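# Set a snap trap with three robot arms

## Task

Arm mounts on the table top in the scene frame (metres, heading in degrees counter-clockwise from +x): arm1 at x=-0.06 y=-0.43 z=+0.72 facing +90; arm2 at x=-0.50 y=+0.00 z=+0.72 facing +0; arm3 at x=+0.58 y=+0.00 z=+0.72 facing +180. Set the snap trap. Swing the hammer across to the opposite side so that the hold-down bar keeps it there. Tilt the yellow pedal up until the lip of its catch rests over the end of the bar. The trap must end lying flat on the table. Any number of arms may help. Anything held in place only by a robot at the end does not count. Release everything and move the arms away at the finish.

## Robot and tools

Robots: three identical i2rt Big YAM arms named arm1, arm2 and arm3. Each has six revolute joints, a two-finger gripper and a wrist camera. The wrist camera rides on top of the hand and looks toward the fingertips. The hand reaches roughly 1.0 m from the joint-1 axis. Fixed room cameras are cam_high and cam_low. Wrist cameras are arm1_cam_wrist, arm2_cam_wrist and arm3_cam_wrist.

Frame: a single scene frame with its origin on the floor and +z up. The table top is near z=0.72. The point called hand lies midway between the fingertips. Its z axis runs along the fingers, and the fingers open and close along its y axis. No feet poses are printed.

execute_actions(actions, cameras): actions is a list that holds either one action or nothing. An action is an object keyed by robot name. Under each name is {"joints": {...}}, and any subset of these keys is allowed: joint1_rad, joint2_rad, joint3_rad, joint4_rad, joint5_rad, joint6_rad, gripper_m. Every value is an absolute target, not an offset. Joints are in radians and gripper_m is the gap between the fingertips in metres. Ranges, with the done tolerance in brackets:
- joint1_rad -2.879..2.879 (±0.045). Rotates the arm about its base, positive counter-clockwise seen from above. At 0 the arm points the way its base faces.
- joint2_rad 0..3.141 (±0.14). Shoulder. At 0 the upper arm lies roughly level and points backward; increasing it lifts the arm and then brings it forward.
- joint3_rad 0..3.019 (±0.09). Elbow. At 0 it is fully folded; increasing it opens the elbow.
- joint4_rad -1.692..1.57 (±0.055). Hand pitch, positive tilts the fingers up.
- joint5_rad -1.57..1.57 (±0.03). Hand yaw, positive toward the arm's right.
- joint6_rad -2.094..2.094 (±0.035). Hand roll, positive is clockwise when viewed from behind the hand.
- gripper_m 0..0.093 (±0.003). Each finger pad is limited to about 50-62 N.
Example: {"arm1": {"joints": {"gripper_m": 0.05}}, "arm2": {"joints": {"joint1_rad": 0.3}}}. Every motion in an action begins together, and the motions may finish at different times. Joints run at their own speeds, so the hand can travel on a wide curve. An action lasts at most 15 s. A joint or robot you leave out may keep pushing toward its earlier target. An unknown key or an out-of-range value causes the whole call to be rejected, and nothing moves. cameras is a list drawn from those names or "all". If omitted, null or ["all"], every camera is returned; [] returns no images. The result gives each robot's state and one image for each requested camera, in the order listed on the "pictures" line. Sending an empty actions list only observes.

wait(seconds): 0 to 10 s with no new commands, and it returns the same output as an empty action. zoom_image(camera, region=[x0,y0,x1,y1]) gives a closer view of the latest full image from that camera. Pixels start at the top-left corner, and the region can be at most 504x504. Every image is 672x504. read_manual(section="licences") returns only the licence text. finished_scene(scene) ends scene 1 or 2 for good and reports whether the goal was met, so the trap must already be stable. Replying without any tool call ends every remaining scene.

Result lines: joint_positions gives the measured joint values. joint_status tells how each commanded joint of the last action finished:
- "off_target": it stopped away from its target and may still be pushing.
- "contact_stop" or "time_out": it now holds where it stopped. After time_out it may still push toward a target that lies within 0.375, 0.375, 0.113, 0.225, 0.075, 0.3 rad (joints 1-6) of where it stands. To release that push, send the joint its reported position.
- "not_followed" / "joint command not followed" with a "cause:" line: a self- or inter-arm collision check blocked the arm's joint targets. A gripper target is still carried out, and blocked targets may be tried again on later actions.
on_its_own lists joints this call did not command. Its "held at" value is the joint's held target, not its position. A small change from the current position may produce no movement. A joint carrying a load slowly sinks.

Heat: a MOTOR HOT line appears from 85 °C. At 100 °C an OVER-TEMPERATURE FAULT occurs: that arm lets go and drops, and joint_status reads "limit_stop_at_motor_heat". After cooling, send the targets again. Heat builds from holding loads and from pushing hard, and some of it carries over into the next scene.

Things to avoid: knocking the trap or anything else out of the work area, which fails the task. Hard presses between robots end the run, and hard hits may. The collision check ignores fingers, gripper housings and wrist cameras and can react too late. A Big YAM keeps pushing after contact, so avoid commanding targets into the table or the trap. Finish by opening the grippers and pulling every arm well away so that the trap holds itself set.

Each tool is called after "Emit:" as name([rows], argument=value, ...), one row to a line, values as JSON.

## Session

Emit:
execute_actions(actions=[])

Scene clock: 0.00 s.
arm1.joint_positions: joint1_rad=-0.015 joint2_rad=+0.430 joint3_rad=+1.478 joint4_rad=-1.530 joint5_rad=+0.010 joint6_rad=-0.012 gripper_m=+0.095
arm1.joint_status: not commanded
arm1.hand: x=-0.0572 y=-0.3157 z=+1.2942 quat_wxyz=(-0.369, +0.609, -0.601, -0.364) (m; scene frame)
arm2.joint_positions: joint1_rad=+0.010 joint2_rad=+0.447 joint3_rad=+1.476 joint4_rad=-1.533 joint5_rad=+0.003 joint6_rad=-0.003 gripper_m=+0.095
arm2.joint_status: not commanded
arm2.hand: x=-0.3842 y=-0.0065 z=+1.3381 quat_wxyz=(-0.513, -0.009, -0.858, +0.005) (m; scene frame)
arm3.joint_positions: joint1_rad=+0.005 joint2_rad=+0.427 joint3_rad=+1.454 joint4_rad=-1.553 joint5_rad=-0.007 joint6_rad=-0.014 gripper_m=+0.095
arm3.joint_status: not commanded
arm3.hand: x=+0.4623 y=+0.0096 z=+1.3372 quat_wxyz=(-0.005, +0.868, -0.012, -0.497) (m; scene frame)
pictures: arm1_cam_wrist, arm2_cam_wrist, arm3_cam_wrist, cam_high, cam_low
Images, in order (width x height): arm1_cam_wrist 672x504, arm2_cam_wrist 672x504, arm3_cam_wrist 672x504, cam_high 672x504, cam_low 672x504.

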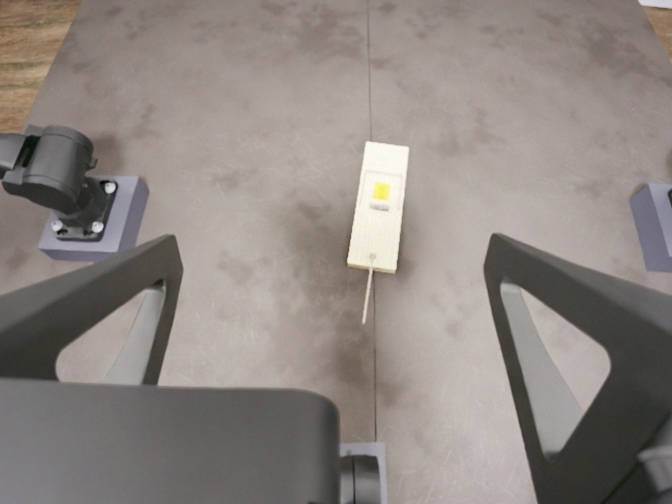

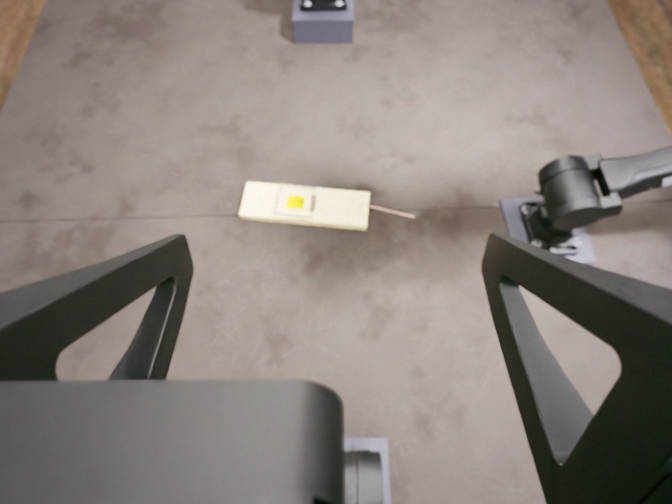

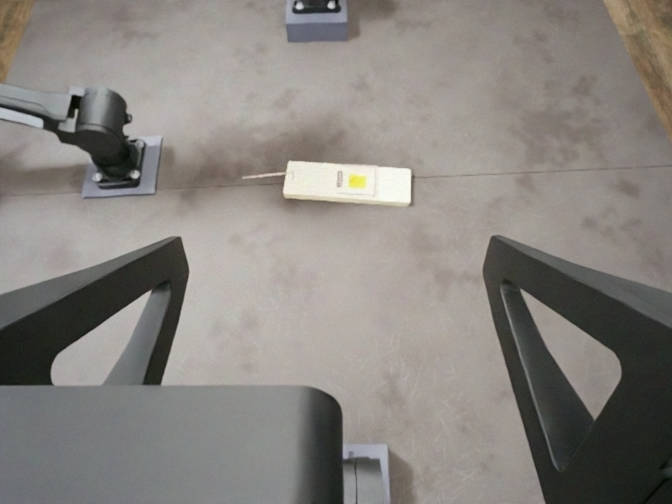

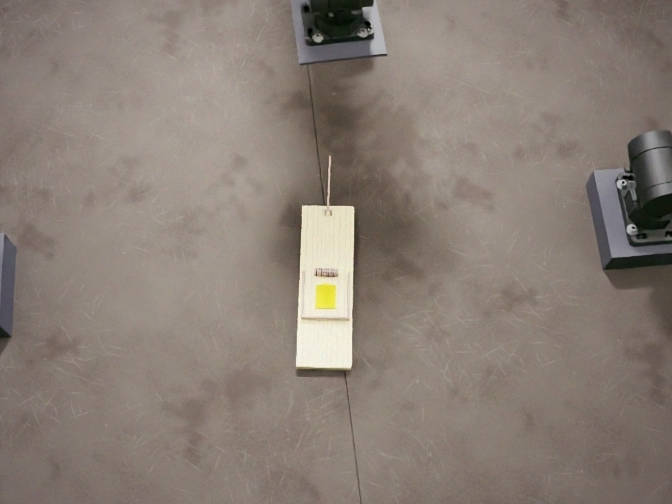

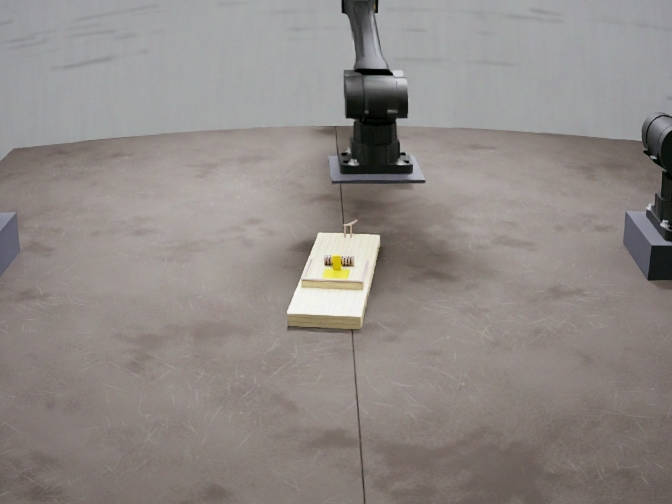

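Emit:
execute_actions([
  {"arm2":{"joints":{"joint1_rad":0.315,"joint2_rad":1.665,"joint3_rad":0.79,"joint4_rad":-0.04,"joint5_rad":0.2,"joint6_rad":0.32,"gripper_m":0.025}},"arm3":{"joints":{"joint1_rad":-0.37,"joint2_rad":1.8,"joint3_rad":0.8,"joint4_rad":0.33,"joint5_rad":-0.39,"joint6_rad":1.5,"gripper_m":0}},"arm1":{"joints":{"joint1_rad":-0.21,"joint2_rad":1.12,"joint3_rad":0.42,"joint4_rad":-0.15,"joint6_rad":1.5,"gripper_m":0}}},
])

Scene clock: 3.07 s.
arm1.joint_positions: joint1_rad=-0.205 joint2_rad=+1.134 joint3_rad=+0.423 joint4_rad=-0.176 joint5_rad=+0.010 joint6_rad=+1.483 gripper_m=+0.001
arm1.joint_status: all done
arm1.hand: x=+0.0085 y=-0.0684 z=+0.7894 quat_wxyz=(-0.048, -0.046, -0.941, -0.332) (m; scene frame)
arm2.joint_positions: joint1_rad=+0.309 joint2_rad=+1.670 joint3_rad=+0.768 joint4_rad=-0.060 joint5_rad=+0.198 joint6_rad=+0.304 gripper_m=+0.025
arm2.joint_status: all done
arm2.hand: x=-0.0076 y=+0.1054 z=+0.7805 quat_wxyz=(-0.317, -0.042, -0.947, +0.002) (m; scene frame)
arm3.joint_positions: joint1_rad=-0.369 joint2_rad=+1.792 joint3_rad=+0.796 joint4_rad=+0.312 joint5_rad=-0.387 joint6_rad=+1.492 gripper_m=+0.001
arm3.joint_status: all done
arm3.hand: x=+0.0417 y=+0.1656 z=+0.7979 quat_wxyz=(+0.367, +0.580, -0.677, -0.267) (m; scene frame)
pictures: arm1_cam_wrist, arm2_cam_wrist, arm3_cam_wrist, cam_high, cam_low
Images, in order (width x height): arm1_cam_wrist 672x504, arm2_cam_wrist 672x504, arm3_cam_wrist 672x504, cam_high 672x504, cam_low 672x504.

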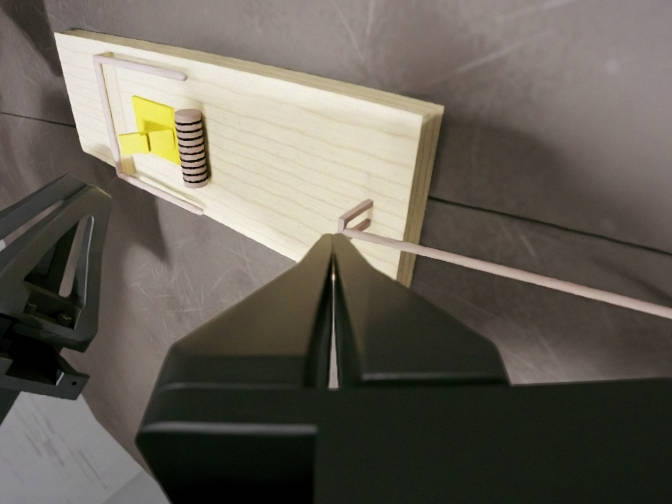

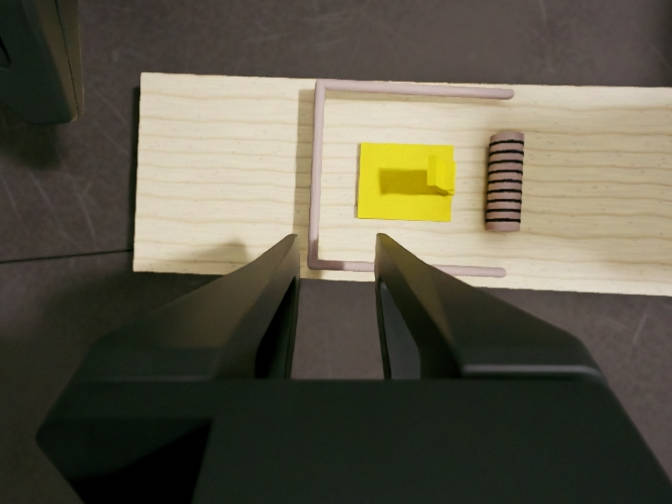

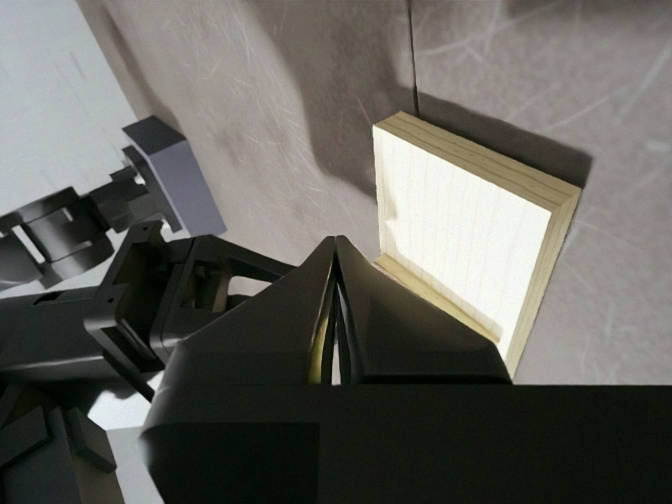

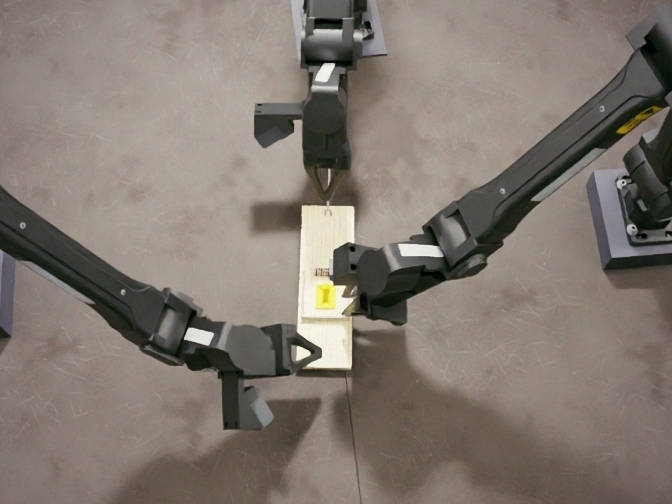

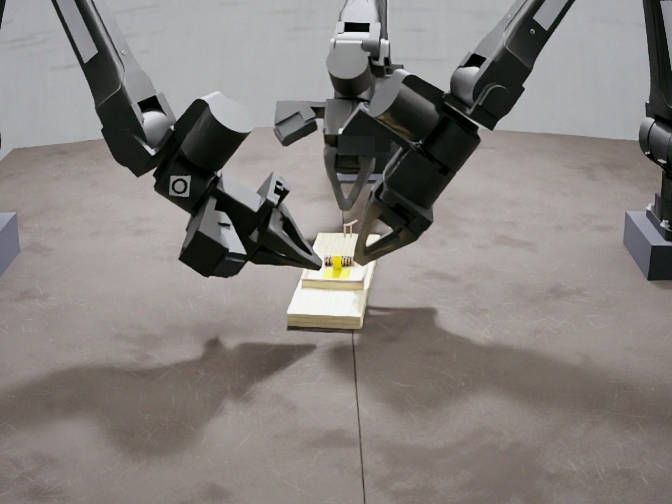

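Emit:
execute_actions([
  {"arm2":{"joints":{"joint1_rad":0.335,"joint2_rad":1.725,"joint4_rad":0.0}},"arm3":{"joints":{"joint1_rad":-0.33,"joint2_rad":1.85}},"arm1":{"joints":{"joint1_rad":-0.23,"joint2_rad":1.22,"joint4_rad":-0.06}}},
])

Scene clock: 4.20 s.
arm1.joint_positions: joint1_rad=-0.223 joint2_rad=+1.217 joint3_rad=+0.423 joint4_rad=-0.086 joint5_rad=+0.010 joint6_rad=+1.484 gripper_m=+0.001
arm1.joint_status: all done
arm1.hand: x=+0.0171 y=-0.0591 z=+0.7743 quat_wxyz=(-0.052, -0.055, -0.939, -0.334) (m; scene frame)
arm2.joint_positions: joint1_rad=+0.327 joint2_rad=+1.723 joint3_rad=+0.768 joint4_rad=-0.017 joint5_rad=+0.200 joint6_rad=+0.304 gripper_m=+0.025
arm2.joint_status: all done
arm2.hand: x=-0.0080 y=+0.1145 z=+0.7611 quat_wxyz=(-0.314, -0.034, -0.949, +0.002) (m; scene frame)
arm3.joint_positions: joint1_rad=-0.330 joint2_rad=+1.835 joint3_rad=+0.796 joint4_rad=+0.314 joint5_rad=-0.387 joint6_rad=+1.493 gripper_m=+0.001
arm3.joint_status: all done
arm3.hand: x=+0.0405 y=+0.1428 z=+0.7756 quat_wxyz=(+0.364, +0.594, -0.674, -0.243) (m; scene frame)
pictures: arm1_cam_wrist, arm2_cam_wrist, arm3_cam_wrist, cam_high, cam_low
Images, in order (width x height): arm1_cam_wrist 672x504, arm2_cam_wrist 672x504, arm3_cam_wrist 672x504, cam_high 672x504, cam_low 672x504.

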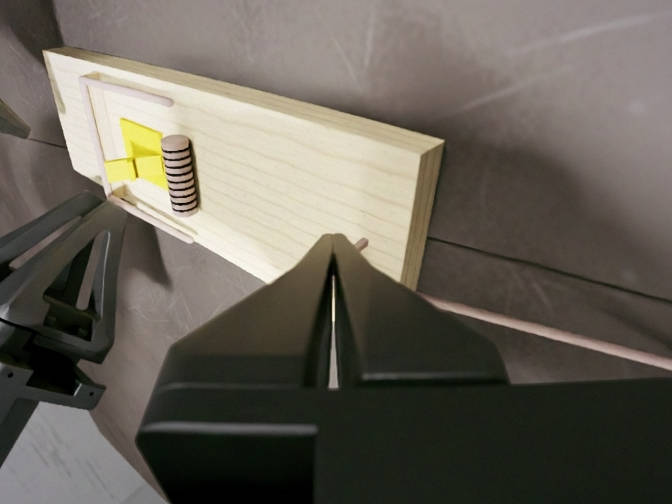

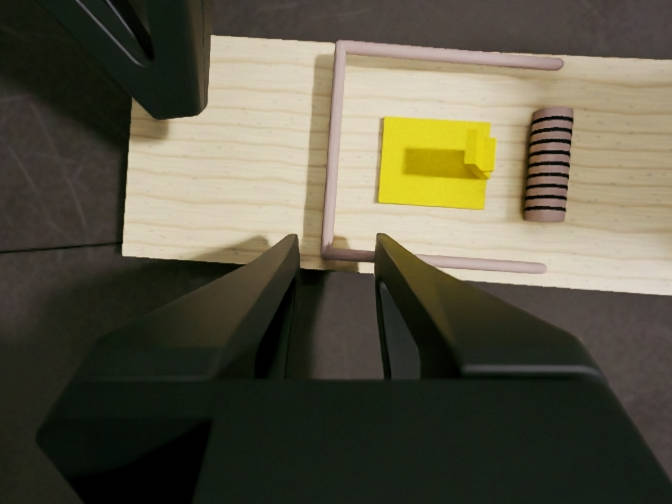

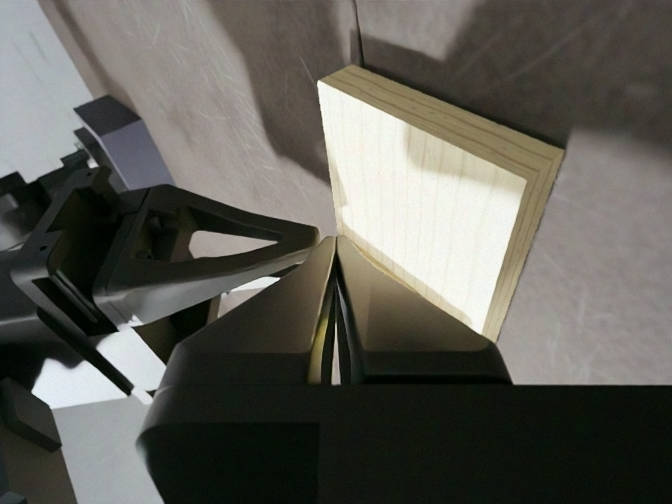

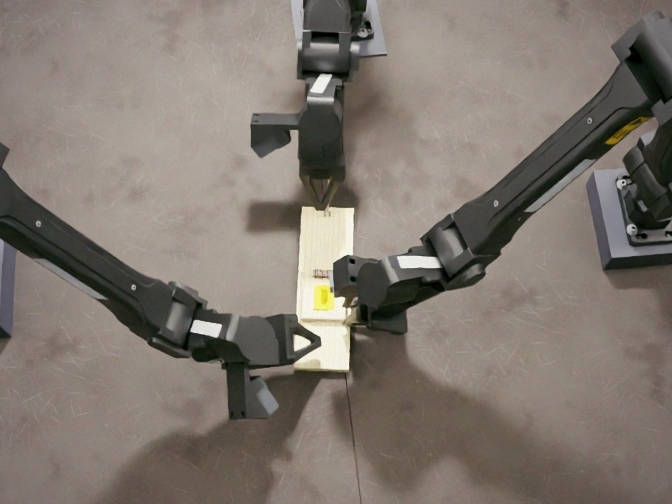

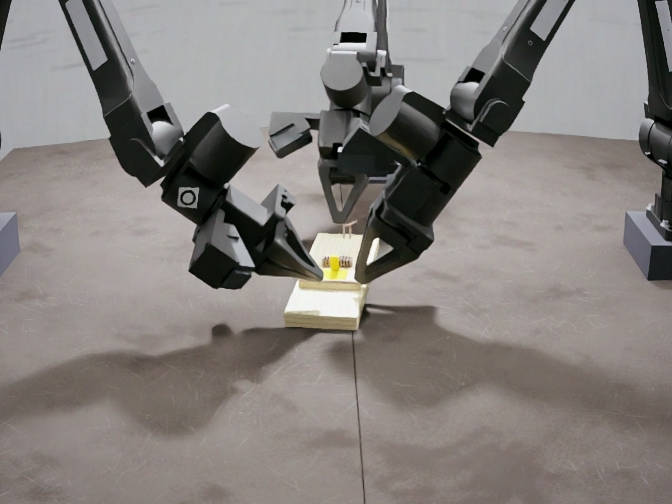

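Emit:
execute_actions([
  {"arm2":{"joints":{"joint2_rad":1.76,"joint3_rad":0.82,"joint6_rad":0.37,"gripper_m":0.018}},"arm3":{"joints":{"joint2_rad":1.96}},"arm1":{"joints":{"joint1_rad":-0.27}}},
], cameras=[])

Emit:
execute_actions([
  {"arm1":{"joints":{"joint2_rad":1.34,"joint4_rad":-0.04}}},
], cameras=["arm1_cam_wrist","arm2_cam_wrist","cam_low"])

Scene clock: 5.23 s.
arm1.joint_positions: joint1_rad=-0.265 joint2_rad=+1.217 joint3_rad=+0.423 joint4_rad=-0.086 joint5_rad=+0.010 joint6_rad=+1.484 gripper_m=+0.001
arm1.joint_status: all done
arm1.hand: x=+0.0328 y=-0.0627 z=+0.7742 quat_wxyz=(-0.059, -0.075, -0.938, -0.333) (m; scene frame)
arm2.joint_positions: joint1_rad=+0.328 joint2_rad=+1.746 joint3_rad=+0.787 joint4_rad=-0.017 joint5_rad=+0.203 joint6_rad=+0.354 gripper_m=+0.018
arm2.joint_status: all done
arm2.hand: x=-0.0020 y=+0.1162 z=+0.7568 quat_wxyz=(-0.312, -0.057, -0.948, -0.005) (m; scene frame)
arm3.joint_positions: joint1_rad=-0.334 joint2_rad=+1.900 joint3_rad=+0.798 joint4_rad=+0.340 joint5_rad=-0.395 joint6_rad=+1.493 gripper_m=+0.001
arm3.joint_status: all done
arm3.hand: x=+0.0452 y=+0.1415 z=+0.7468 quat_wxyz=(+0.359, +0.596, -0.682, -0.227) (m; scene frame)
pictures: none
No camera images: the call's "cameras" was empty. Leave "cameras" out to get every camera's image.

Scene clock: 5.90 s.
arm1.joint_positions: joint1_rad=-0.266 joint2_rad=+1.293 joint3_rad=+0.426 joint4_rad=-0.043 joint5_rad=+0.011 joint6_rad=+1.485 gripper_m=+0.001
arm1.joint_status: all done
arm1.hand: x=+0.0336 y=-0.0604 z=+0.7546 quat_wxyz=(-0.057, -0.076, -0.943, -0.319) (m; scene frame)
arm2.joint_positions: joint1_rad=+0.328 joint2_rad=+1.746 joint3_rad=+0.787 joint4_rad=-0.017 joint5_rad=+0.202 joint6_rad=+0.354 gripper_m=+0.018
arm2.joint_status: not commanded
arm2.hand: x=-0.0020 y=+0.1162 z=+0.7568 quat_wxyz=(-0.312, -0.057, -0.948, -0.005) (m; scene frame)
arm3.joint_positions: joint1_rad=-0.334 joint2_rad=+1.900 joint3_rad=+0.798 joint4_rad=+0.341 joint5_rad=-0.392 joint6_rad=+1.493 gripper_m=+0.001
arm3.joint_status: not commanded
arm3.hand: x=+0.0451 y=+0.1421 z=+0.7468 quat_wxyz=(+0.358, +0.595, -0.682, -0.228) (m; scene frame)
pictures: arm1_cam_wrist, arm2_cam_wrist, cam_low
Images, in order (width x height): arm1_cam_wrist 672x504, arm2_cam_wrist 672x504, cam_low 672x504.

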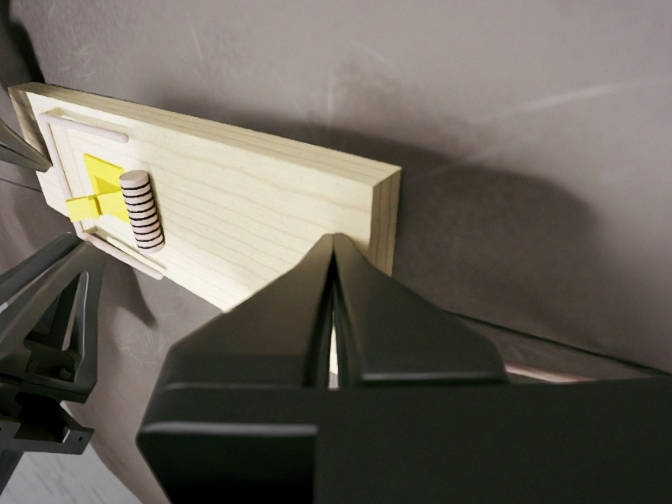

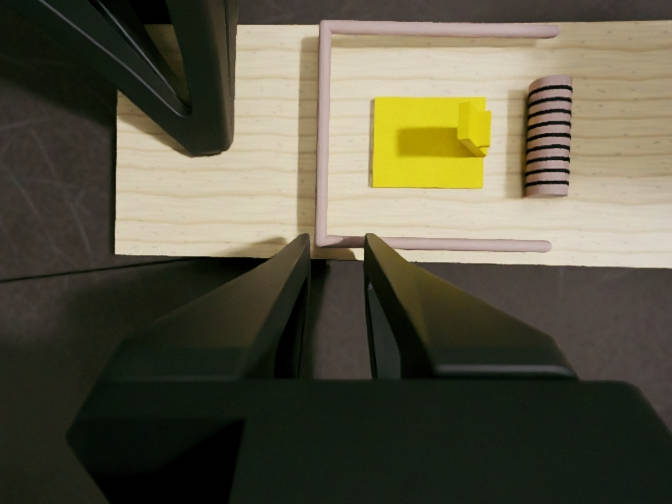

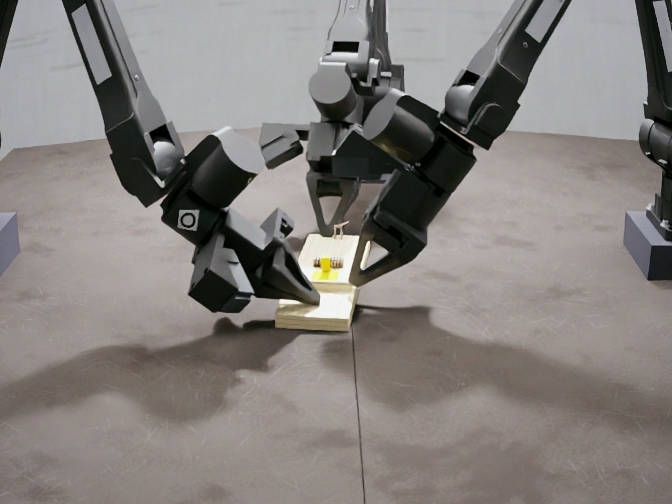

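Emit:
execute_actions([
  {"arm2":{"joints":{"joint2_rad":1.72}}},
], cameras=[])

Emit:
execute_actions([
  {"arm2":{"joints":{"joint3_rad":0.865}}},
], cameras=[])

Emit:
execute_actions([
  {"arm2":{"joints":{"joint2_rad":1.8}}},
], cameras=["arm2_cam_wrist","cam_low"])

Emit:
zoom_image(camera="cam_low", region=[260,220,420,340])

Scene clock: 6.87 s.
arm1.joint_positions: joint1_rad=-0.266 joint2_rad=+1.293 joint3_rad=+0.426 joint4_rad=-0.043 joint5_rad=+0.011 joint6_rad=+1.485 gripper_m=+0.001
arm1.joint_status: not commanded
arm1.hand: x=+0.0336 y=-0.0604 z=+0.7546 quat_wxyz=(-0.057, -0.076, -0.943, -0.319) (m; scene frame)
arm2.joint_positions: joint1_rad=+0.328 joint2_rad=+1.742 joint3_rad=+0.787 joint4_rad=-0.017 joint5_rad=+0.202 joint6_rad=+0.354 gripper_m=+0.018
arm2.joint_status: all done
arm2.hand: x=-0.0015 y=+0.1164 z=+0.7587 quat_wxyz=(-0.314, -0.057, -0.948, -0.005) (m; scene frame)
arm3.joint_positions: joint1_rad=-0.334 joint2_rad=+1.900 joint3_rad=+0.798 joint4_rad=+0.341 joint5_rad=-0.392 joint6_rad=+1.493 gripper_m=+0.001
arm3.joint_status: not commanded
arm3.hand: x=+0.0451 y=+0.1421 z=+0.7468 quat_wxyz=(+0.358, +0.595, -0.682, -0.228) (m; scene frame)
pictures: none
No camera images: the call's "cameras" was empty. Leave "cameras" out to get every camera's image.

Scene clock: 7.57 s.
arm1.joint_positions: joint1_rad=-0.266 joint2_rad=+1.293 joint3_rad=+0.426 joint4_rad=-0.043 joint5_rad=+0.011 joint6_rad=+1.485 gripper_m=+0.001
arm1.joint_status: not commanded
arm1.hand: x=+0.0336 y=-0.0604 z=+0.7546 quat_wxyz=(-0.057, -0.076, -0.943, -0.319) (m; scene frame)
arm2.joint_positions: joint1_rad=+0.328 joint2_rad=+1.739 joint3_rad=+0.831 joint4_rad=-0.017 joint5_rad=+0.202 joint6_rad=+0.354 gripper_m=+0.018
arm2.joint_status: all done
arm2.hand: x=+0.0201 y=+0.1230 z=+0.7770 quat_wxyz=(-0.335, -0.060, -0.940, -0.013) (m; scene frame)
arm3.joint_positions: joint1_rad=-0.334 joint2_rad=+1.900 joint3_rad=+0.798 joint4_rad=+0.341 joint5_rad=-0.392 joint6_rad=+1.493 gripper_m=+0.001
arm3.joint_status: not commanded
arm3.hand: x=+0.0451 y=+0.1421 z=+0.7468 quat_wxyz=(+0.358, +0.595, -0.682, -0.228) (m; scene frame)
pictures: none
No camera images: the call's "cameras" was empty. Leave "cameras" out to get every camera's image.

Scene clock: 8.27 s.
arm1.joint_positions: joint1_rad=-0.266 joint2_rad=+1.293 joint3_rad=+0.426 joint4_rad=-0.043 joint5_rad=+0.011 joint6_rad=+1.485 gripper_m=+0.001
arm1.joint_status: not commanded
arm1.hand: x=+0.0336 y=-0.0604 z=+0.7546 quat_wxyz=(-0.057, -0.076, -0.943, -0.319) (m; scene frame)
arm2.joint_positions: joint1_rad=+0.328 joint2_rad=+1.790 joint3_rad=+0.840 joint4_rad=-0.009 joint5_rad=+0.204 joint6_rad=+0.354 gripper_m=+0.018
arm2.joint_status: all done
arm2.hand: x=+0.0189 y=+0.1222 z=+0.7549 quat_wxyz=(-0.320, -0.058, -0.946, -0.006) (m; scene frame)
arm3.joint_positions: joint1_rad=-0.334 joint2_rad=+1.900 joint3_rad=+0.798 joint4_rad=+0.341 joint5_rad=-0.392 joint6_rad=+1.493 gripper_m=+0.001
arm3.joint_status: not commanded
arm3.hand: x=+0.0451 y=+0.1422 z=+0.7468 quat_wxyz=(+0.358, +0.595, -0.682, -0.229) (m; scene frame)
pictures: arm2_cam_wrist, cam_low
Images, in order (width x height): arm2_cam_wrist 672x504, cam_low 672x504.

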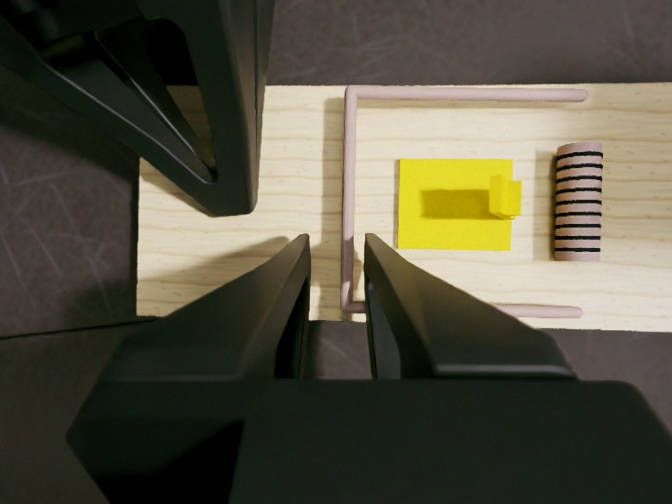

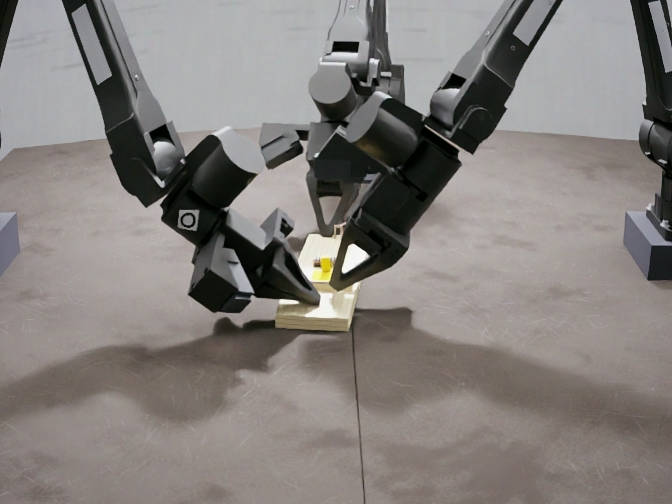

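Region (260, 220, 420, 340) of cam_low's 672x504 image, scaled by 3.150, with more detail than that image has; it fills the top 378 rows of this view, and the rest is white.

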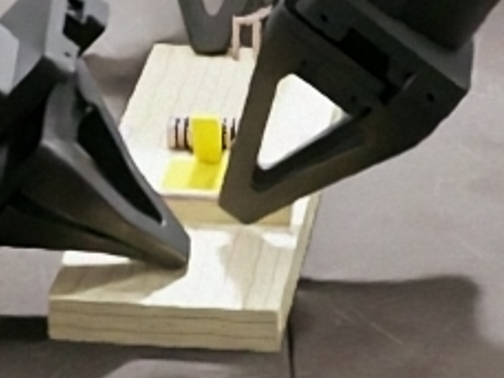

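Emit:
execute_actions([
  {"arm2":{"joints":{"gripper_m":0}}},
], cameras=[])

Emit:
execute_actions([
  {"arm2":{"joints":{"joint1_rad":0.285,"joint2_rad":1.65,"joint3_rad":0.885,"joint4_rad":-0.09}}},
], cameras=["arm2_cam_wrist","cam_low"])

Scene clock: 9.17 s.
arm1.joint_positions: joint1_rad=-0.266 joint2_rad=+1.294 joint3_rad=+0.426 joint4_rad=-0.040 joint5_rad=+0.011 joint6_rad=+1.486 gripper_m=+0.001
arm1.joint_status: not commanded
arm1.hand: x=+0.0337 y=-0.0598 z=+0.7549 quat_wxyz=(-0.057, -0.076, -0.943, -0.320) (m; scene frame)
arm2.joint_positions: joint1_rad=+0.326 joint2_rad=+1.790 joint3_rad=+0.840 joint4_rad=-0.009 joint5_rad=+0.212 joint6_rad=+0.355 gripper_m=+0.002
arm2.joint_status: all done
arm2.hand: x=+0.0194 y=+0.1202 z=+0.7551 quat_wxyz=(-0.321, -0.061, -0.945, -0.003) (m; scene frame)
arm3.joint_positions: joint1_rad=-0.334 joint2_rad=+1.900 joint3_rad=+0.798 joint4_rad=+0.341 joint5_rad=-0.391 joint6_rad=+1.493 gripper_m=+0.001
arm3.joint_status: not commanded
arm3.hand: x=+0.0451 y=+0.1424 z=+0.7468 quat_wxyz=(+0.358, +0.595, -0.682, -0.229) (m; scene frame)
pictures: none
No camera images: the call's "cameras" was empty. Leave "cameras" out to get every camera's image.

Scene clock: 9.97 s.
arm1.joint_positions: joint1_rad=-0.266 joint2_rad=+1.294 joint3_rad=+0.426 joint4_rad=-0.040 joint5_rad=+0.011 joint6_rad=+1.486 gripper_m=+0.001
arm1.joint_status: not commanded
arm1.hand: x=+0.0337 y=-0.0598 z=+0.7549 quat_wxyz=(-0.057, -0.076, -0.943, -0.320) (m; scene frame)
arm2.joint_positions: joint1_rad=+0.307 joint2_rad=+1.712 joint3_rad=+0.845 joint4_rad=-0.104 joint5_rad=+0.185 joint6_rad=+0.357 gripper_m=+0.002
arm2.joint_status: all done
arm2.hand: x=+0.0155 y=+0.1131 z=+0.7828 quat_wxyz=(-0.312, -0.066, -0.948, -0.011) (m; scene frame)
arm3.joint_positions: joint1_rad=-0.334 joint2_rad=+1.902 joint3_rad=+0.801 joint4_rad=+0.341 joint5_rad=-0.392 joint6_rad=+1.493 gripper_m=+0.001
arm3.joint_status: not commanded
arm3.hand: x=+0.0443 y=+0.1425 z=+0.7468 quat_wxyz=(+0.358, +0.595, -0.682, -0.229) (m; scene frame)
pictures: arm2_cam_wrist, cam_low
Images, in order (width x height): arm2_cam_wrist 672x504, cam_low 672x504.

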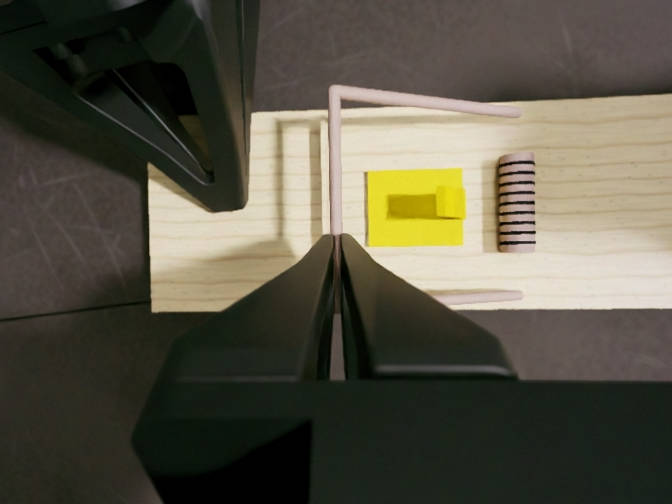

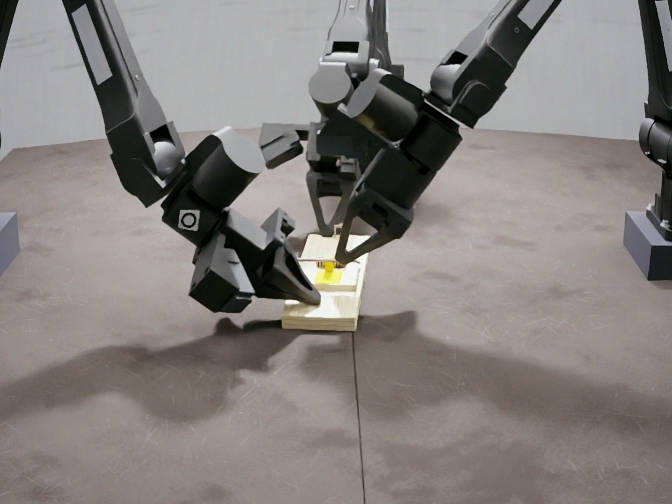

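Drifting toward -x is fine.

Emit:
execute_actions([
  {"arm2":{"joints":{"joint1_rad":0.225,"joint2_rad":1.585,"joint4_rad":-0.15,"joint5_rad":0.22,"joint6_rad":0.31}}},
], cameras=[])

Emit:
execute_actions([
  {"arm2":{"joints":{"joint1_rad":0.11,"joint2_rad":1.56,"joint3_rad":0.86,"joint4_rad":-0.19,"joint5_rad":0.25,"joint6_rad":0.19}}},
], cameras=["arm2_cam_wrist","cam_low"])

Scene clock: 11.97 s.
arm1.joint_positions: joint1_rad=-0.266 joint2_rad=+1.294 joint3_rad=+0.426 joint4_rad=-0.040 joint5_rad=+0.011 joint6_rad=+1.486 gripper_m=+0.001
arm1.joint_status: not commanded
arm1.hand: x=+0.0339 y=-0.0599 z=+0.7549 quat_wxyz=(-0.057, -0.076, -0.943, -0.320) (m; scene frame)
arm2.joint_positions: joint1_rad=+0.272 joint2_rad=+1.641 joint3_rad=+0.843 joint4_rad=-0.165 joint5_rad=+0.186 joint6_rad=+0.327 gripper_m=+0.002
arm2.joint_status: joint1_rad time_out (moved -0.035 of -0.082); joint5_rad time_out (moved +0.002 of +0.035); the others done
arm2.on_its_own: joint1_rad reads +0.272 and still pushes toward +0.225 since a time_out; joint5_rad reads +0.186 and still pushes toward +0.220 since a time_out
arm2.hand: x=+0.0139 y=+0.0935 z=+0.8093 quat_wxyz=(-0.316, -0.069, -0.946, -0.001) (m; scene frame)
arm3.joint_positions: joint1_rad=-0.334 joint2_rad=+1.902 joint3_rad=+0.801 joint4_rad=+0.341 joint5_rad=-0.394 joint6_rad=+1.493 gripper_m=+0.001
arm3.joint_status: not commanded
arm3.hand: x=+0.0442 y=+0.1422 z=+0.7469 quat_wxyz=(+0.359, +0.595, -0.682, -0.228) (m; scene frame)
pictures: none
No camera images: the call's "cameras" was empty. Leave "cameras" out to get every camera's image.

not run: a stop came earlier in this reply.

Emit:
execute_actions([
  {"arm2":{"joints":{"joint1_rad":0.11,"joint2_rad":1.55,"joint3_rad":0.865,"joint4_rad":-0.19,"joint5_rad":0.25,"joint6_rad":0.19}}},
], cameras=["arm2_cam_wrist","cam_low"])

Scene clock: 14.07 s.
arm1.joint_positions: joint1_rad=-0.272 joint2_rad=+1.294 joint3_rad=+0.426 joint4_rad=-0.040 joint5_rad=+0.015 joint6_rad=+1.486 gripper_m=+0.001
arm1.joint_status: not commanded
arm1.hand: x=+0.0367 y=-0.0606 z=+0.7549 quat_wxyz=(-0.060, -0.080, -0.942, -0.320) (m; scene frame)
arm2.joint_positions: joint1_rad=+0.188 joint2_rad=+1.580 joint3_rad=+0.829 joint4_rad=-0.205 joint5_rad=+0.195 joint6_rad=+0.209 gripper_m=+0.002
arm2.joint_status: joint1_rad time_out (moved -0.084 of -0.162); joint5_rad time_out (moved +0.009 of +0.064); the others done
arm2.on_its_own: joint1_rad reads +0.188 and still pushes toward +0.110 since a time_out; joint5_rad reads +0.195 and still pushes toward +0.250 since a time_out
arm2.hand: x=+0.0109 y=+0.0468 z=+0.8282 quat_wxyz=(-0.318, -0.055, -0.946, +0.034) (m; scene frame)
arm3.joint_positions: joint1_rad=-0.333 joint2_rad=+1.902 joint3_rad=+0.801 joint4_rad=+0.341 joint5_rad=-0.400 joint6_rad=+1.493 gripper_m=+0.001
arm3.joint_status: not commanded
arm3.hand: x=+0.0440 y=+0.1406 z=+0.7472 quat_wxyz=(+0.361, +0.596, -0.680, -0.226) (m; scene frame)
pictures: arm2_cam_wrist, cam_low
Images, in order (width x height): arm2_cam_wrist 672x504, cam_low 672x504.

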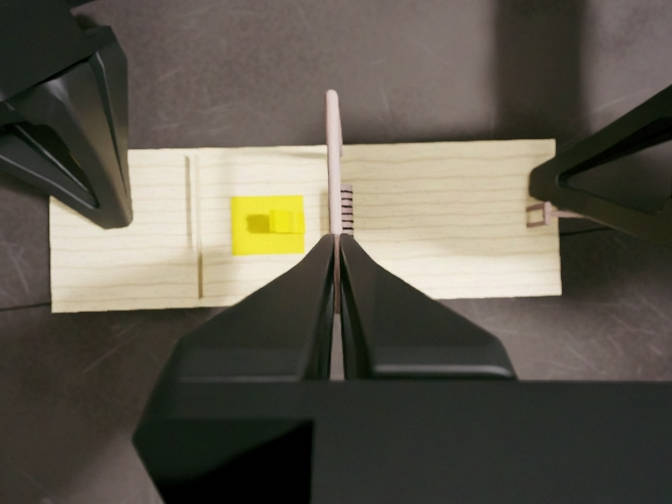

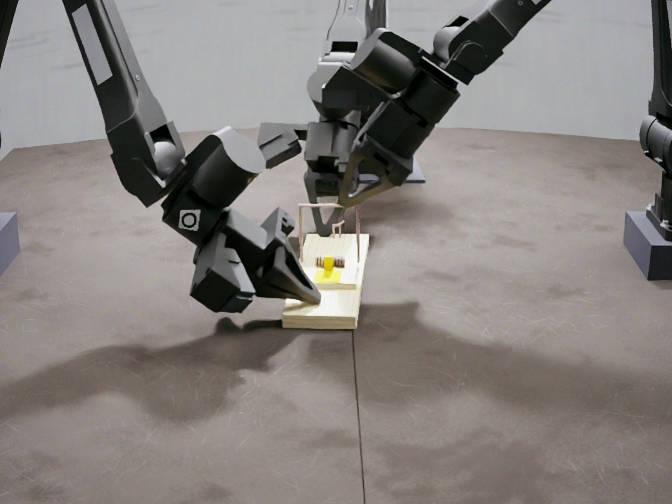

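Emit:
execute_actions([
  {"arm2":{"joints":{"joint1_rad":0.05,"joint2_rad":1.6,"joint3_rad":0.83,"joint4_rad":-0.14,"joint5_rad":0.365,"joint6_rad":0.1}},"arm1":{"joints":{"joint2_rad":1.37}},"arm3":{"joints":{"joint2_rad":1.98}}},
], cameras=["arm2_cam_wrist","cam_low"])

Scene clock: 16.30 s.
arm1.joint_positions: joint1_rad=-0.273 joint2_rad=+1.296 joint3_rad=+0.426 joint4_rad=-0.039 joint5_rad=+0.018 joint6_rad=+1.486 gripper_m=+0.001
arm1.joint_status: all done
arm1.hand: x=+0.0377 y=-0.0609 z=+0.7542 quat_wxyz=(-0.061, -0.081, -0.942, -0.319) (m; scene frame)
arm2.joint_positions: joint1_rad=+0.141 joint2_rad=+1.599 joint3_rad=+0.808 joint4_rad=-0.178 joint5_rad=+0.301 joint6_rad=+0.114 gripper_m=+0.002
arm2.joint_status: joint1_rad time_out (moved -0.047 of -0.138); joint5_rad time_out (moved +0.105 of +0.170); the others done
arm2.on_its_own: joint1_rad reads +0.141 and still pushes toward +0.050 since a time_out; joint5_rad reads +0.301 and still pushes toward +0.365 since a time_out
arm2.hand: x=+0.0059 y=+0.0044 z=+0.8171 quat_wxyz=(-0.312, -0.047, -0.943, +0.106) (m; scene frame)
arm3.joint_positions: joint1_rad=-0.332 joint2_rad=+1.905 joint3_rad=+0.801 joint4_rad=+0.346 joint5_rad=-0.401 joint6_rad=+1.493 gripper_m=+0.001
arm3.joint_status: all done
arm3.hand: x=+0.0437 y=+0.1401 z=+0.7463 quat_wxyz=(+0.362, +0.597, -0.679, -0.227) (m; scene frame)
pictures: arm2_cam_wrist, cam_low
Images, in order (width x height): arm2_cam_wrist 672x504, cam_low 672x504.

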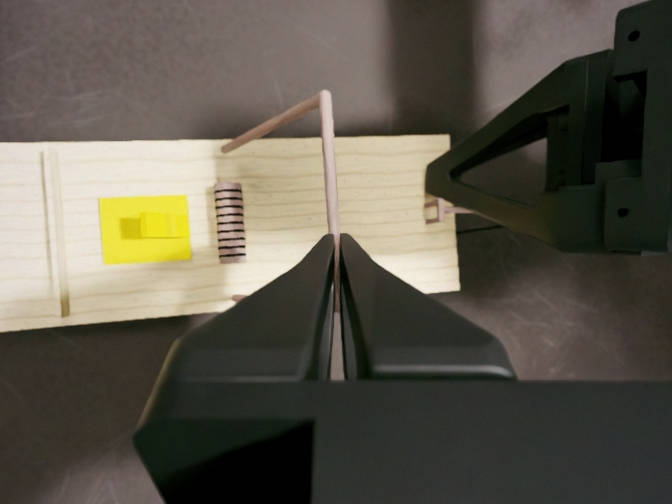

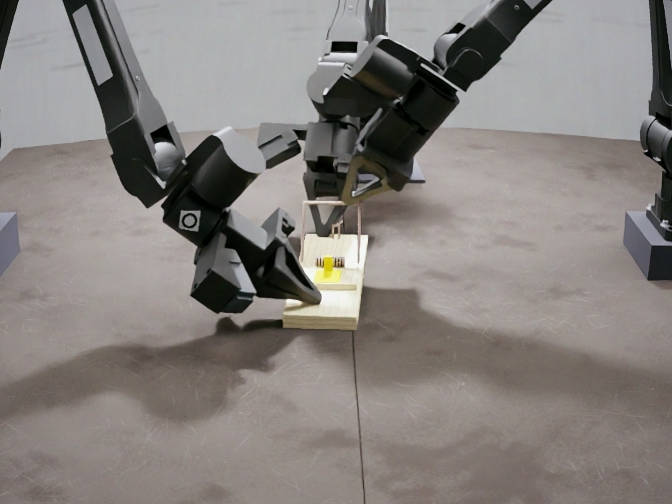

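Emit:
execute_actions([
  {"arm2":{"joints":{"joint2_rad":1.7,"joint4_rad":-0.06,"joint5_rad":0.45,"joint6_rad":0.03}}},
], cameras=[])

Emit:
execute_actions([
  {"arm2":{"joints":{"joint1_rad":0.09,"joint2_rad":1.81,"joint4_rad":0.02,"joint5_rad":0.42}}},
], cameras=["arm2_cam_wrist","cam_low"])

Scene clock: 18.53 s.
arm1.joint_positions: joint1_rad=-0.282 joint2_rad=+1.297 joint3_rad=+0.426 joint4_rad=-0.036 joint5_rad=+0.024 joint6_rad=+1.486 gripper_m=+0.001
arm1.joint_status: not commanded
arm1.hand: x=+0.0417 y=-0.0615 z=+0.7543 quat_wxyz=(-0.065, -0.086, -0.942, -0.319) (m; scene frame)
arm2.joint_positions: joint1_rad=+0.132 joint2_rad=+1.674 joint3_rad=+0.802 joint4_rad=-0.106 joint5_rad=+0.414 joint6_rad=+0.040 gripper_m=+0.002
arm2.joint_status: joint5_rad time_out (moved +0.113 of +0.149); the others done
arm2.on_its_own: joint1_rad reads +0.132 and still pushes toward +0.050 since a time_out; joint5_rad reads +0.414 and still pushes toward +0.450 since a time_out
arm2.hand: x=+0.0077 y=-0.0181 z=+0.7938 quat_wxyz=(-0.304, -0.033, -0.936, +0.173) (m; scene frame)
arm3.joint_positions: joint1_rad=-0.332 joint2_rad=+1.905 joint3_rad=+0.801 joint4_rad=+0.346 joint5_rad=-0.401 joint6_rad=+1.493 gripper_m=+0.001
arm3.joint_status: not commanded
arm3.hand: x=+0.0436 y=+0.1397 z=+0.7463 quat_wxyz=(+0.362, +0.597, -0.679, -0.227) (m; scene frame)
pictures: none
No camera images: the call's "cameras" was empty. Leave "cameras" out to get every camera's image.

not run: a stop came earlier in this reply.

Emit:
execute_actions([
  {"arm2":{"joints":{"joint1_rad":0.09,"joint2_rad":1.81,"joint4_rad":-0.01,"joint5_rad":0.43}}},
], cameras=["arm1_cam_wrist","arm2_cam_wrist","cam_low"])

Scene clock: 19.47 s.
arm1.joint_positions: joint1_rad=-0.287 joint2_rad=+1.300 joint3_rad=+0.426 joint4_rad=-0.030 joint5_rad=+0.029 joint6_rad=+1.486 gripper_m=+0.001
arm1.joint_status: not commanded
arm1.hand: x=+0.0450 y=-0.0615 z=+0.7541 quat_wxyz=(-0.069, -0.089, -0.941, -0.320) (m; scene frame)
arm2.joint_positions: joint1_rad=+0.121 joint2_rad=+1.762 joint3_rad=+0.800 joint4_rad=-0.031 joint5_rad=+0.439 joint6_rad=+0.035 gripper_m=+0.002
arm2.joint_status: all done
arm2.hand: x=+0.0090 y=-0.0272 z=+0.7615 quat_wxyz=(-0.295, -0.037, -0.936, +0.188) (m; scene frame)
arm3.joint_positions: joint1_rad=-0.332 joint2_rad=+1.905 joint3_rad=+0.801 joint4_rad=+0.346 joint5_rad=-0.401 joint6_rad=+1.493 gripper_m=+0.001
arm3.joint_status: not commanded
arm3.hand: x=+0.0436 y=+0.1397 z=+0.7463 quat_wxyz=(+0.362, +0.597, -0.679, -0.227) (m; scene frame)
pictures: arm1_cam_wrist, arm2_cam_wrist, cam_low
Images, in order (width x height): arm1_cam_wrist 672x504, arm2_cam_wrist 672x504, cam_low 672x504.

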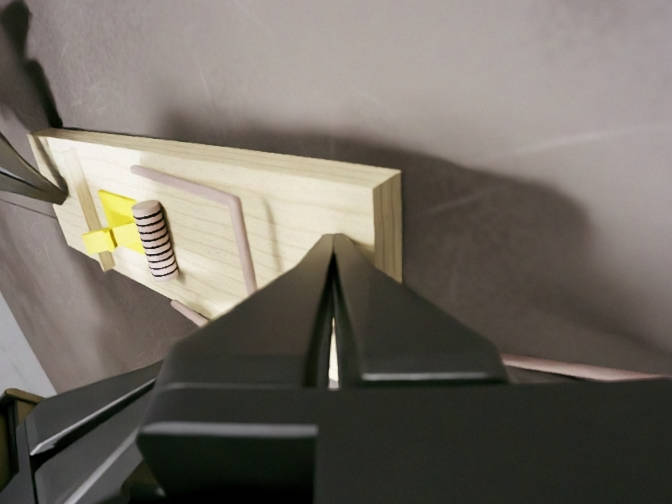

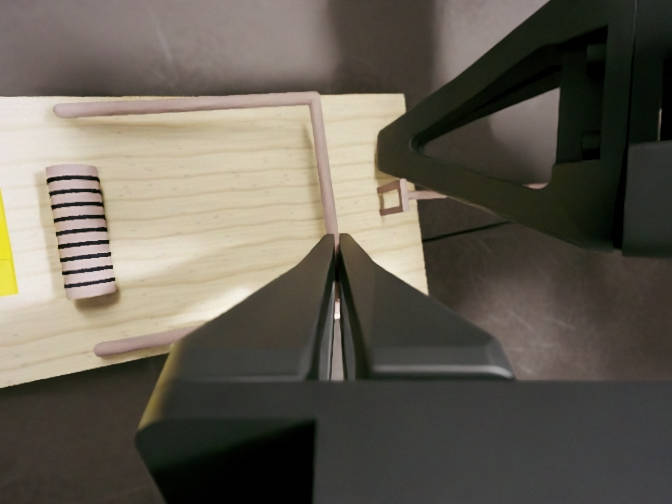

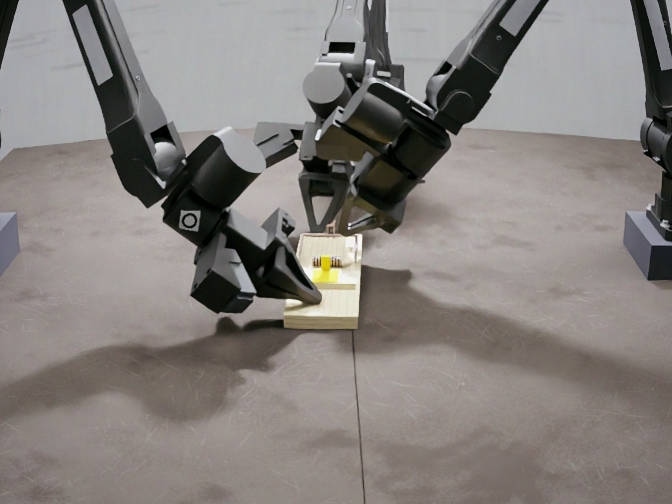

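Emit:
execute_actions([
  {"arm2":{"joints":{"joint2_rad":1.82,"joint3_rad":0.685,"joint4_rad":0.26,"joint6_rad":-0.1}}},
], cameras=["arm2_cam_wrist"])

Emit:
execute_actions([
  {"arm2":{"joints":{"joint2_rad":1.86,"joint3_rad":0.615,"joint4_rad":0.51,"joint6_rad":-0.22}}},
], cameras=["arm2_cam_wrist","cam_low"])

Scene clock: 20.97 s.
arm1.joint_positions: joint1_rad=-0.287 joint2_rad=+1.300 joint3_rad=+0.426 joint4_rad=-0.030 joint5_rad=+0.029 joint6_rad=+1.486 gripper_m=+0.001
arm1.joint_status: not commanded
arm1.hand: x=+0.0450 y=-0.0615 z=+0.7541 quat_wxyz=(-0.069, -0.089, -0.941, -0.320) (m; scene frame)
arm2.joint_positions: joint1_rad=+0.121 joint2_rad=+1.762 joint3_rad=+0.692 joint4_rad=+0.259 joint5_rad=+0.433 joint6_rad=-0.091 gripper_m=+0.002
arm2.joint_status: all done
arm2.hand: x=+0.0067 y=-0.0265 z=+0.7652 quat_wxyz=(-0.367, +0.001, -0.909, +0.197) (m; scene frame)
arm3.joint_positions: joint1_rad=-0.332 joint2_rad=+1.905 joint3_rad=+0.801 joint4_rad=+0.346 joint5_rad=-0.401 joint6_rad=+1.493 gripper_m=+0.001
arm3.joint_status: not commanded
arm3.hand: x=+0.0436 y=+0.1397 z=+0.7463 quat_wxyz=(+0.362, +0.597, -0.679, -0.227) (m; scene frame)
pictures: arm2_cam_wrist
Images, in order (width x height): arm2_cam_wrist 672x504.

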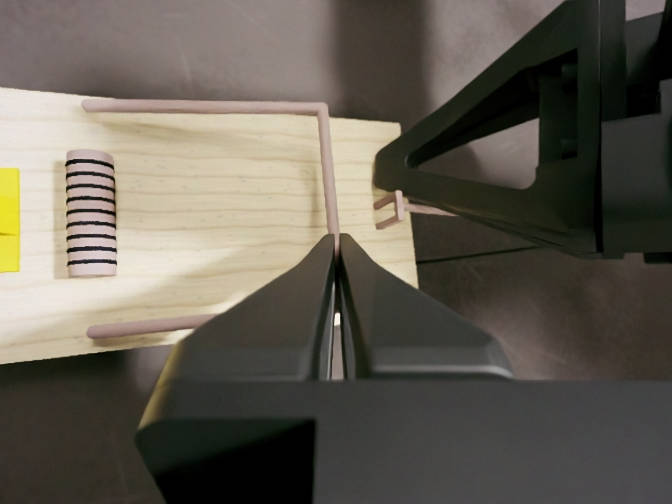

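Scene clock: 21.93 s.
arm1.joint_positions: joint1_rad=-0.287 joint2_rad=+1.300 joint3_rad=+0.426 joint4_rad=-0.030 joint5_rad=+0.029 joint6_rad=+1.486 gripper_m=+0.001
arm1.joint_status: not commanded
arm1.hand: x=+0.0450 y=-0.0615 z=+0.7541 quat_wxyz=(-0.069, -0.089, -0.941, -0.320) (m; scene frame)
arm2.joint_positions: joint1_rad=+0.121 joint2_rad=+1.800 joint3_rad=+0.619 joint4_rad=+0.517 joint5_rad=+0.428 joint6_rad=-0.205 gripper_m=+0.002
arm2.joint_status: all done
arm2.hand: x=+0.0052 y=-0.0259 z=+0.7664 quat_wxyz=(-0.421, +0.035, -0.881, +0.213) (m; scene frame)
arm3.joint_positions: joint1_rad=-0.332 joint2_rad=+1.905 joint3_rad=+0.801 joint4_rad=+0.346 joint5_rad=-0.401 joint6_rad=+1.493 gripper_m=+0.001
arm3.joint_status: not commanded
arm3.hand: x=+0.0436 y=+0.1397 z=+0.7463 quat_wxyz=(+0.362, +0.597, -0.679, -0.227) (m; scene frame)
pictures: arm2_cam_wrist, cam_low
Images, in order (width x height): arm2_cam_wrist 672x504, cam_low 672x504.

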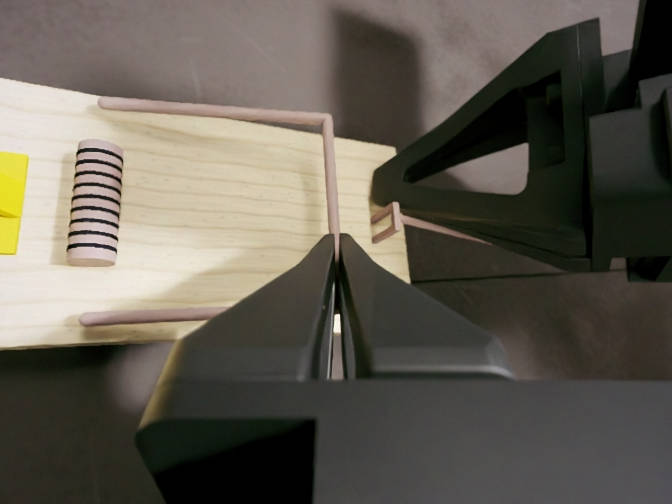

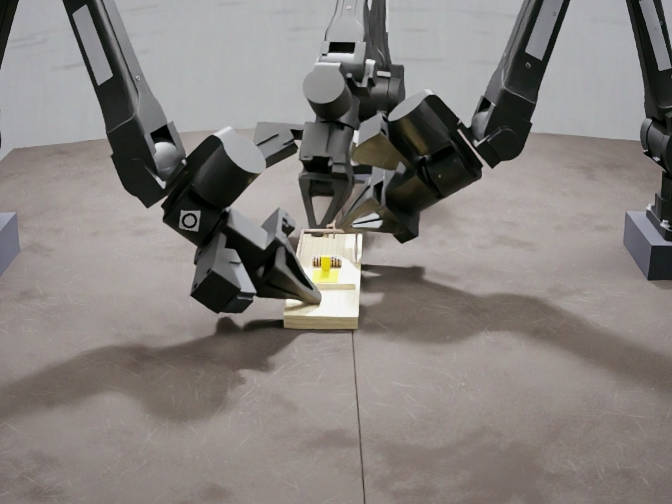

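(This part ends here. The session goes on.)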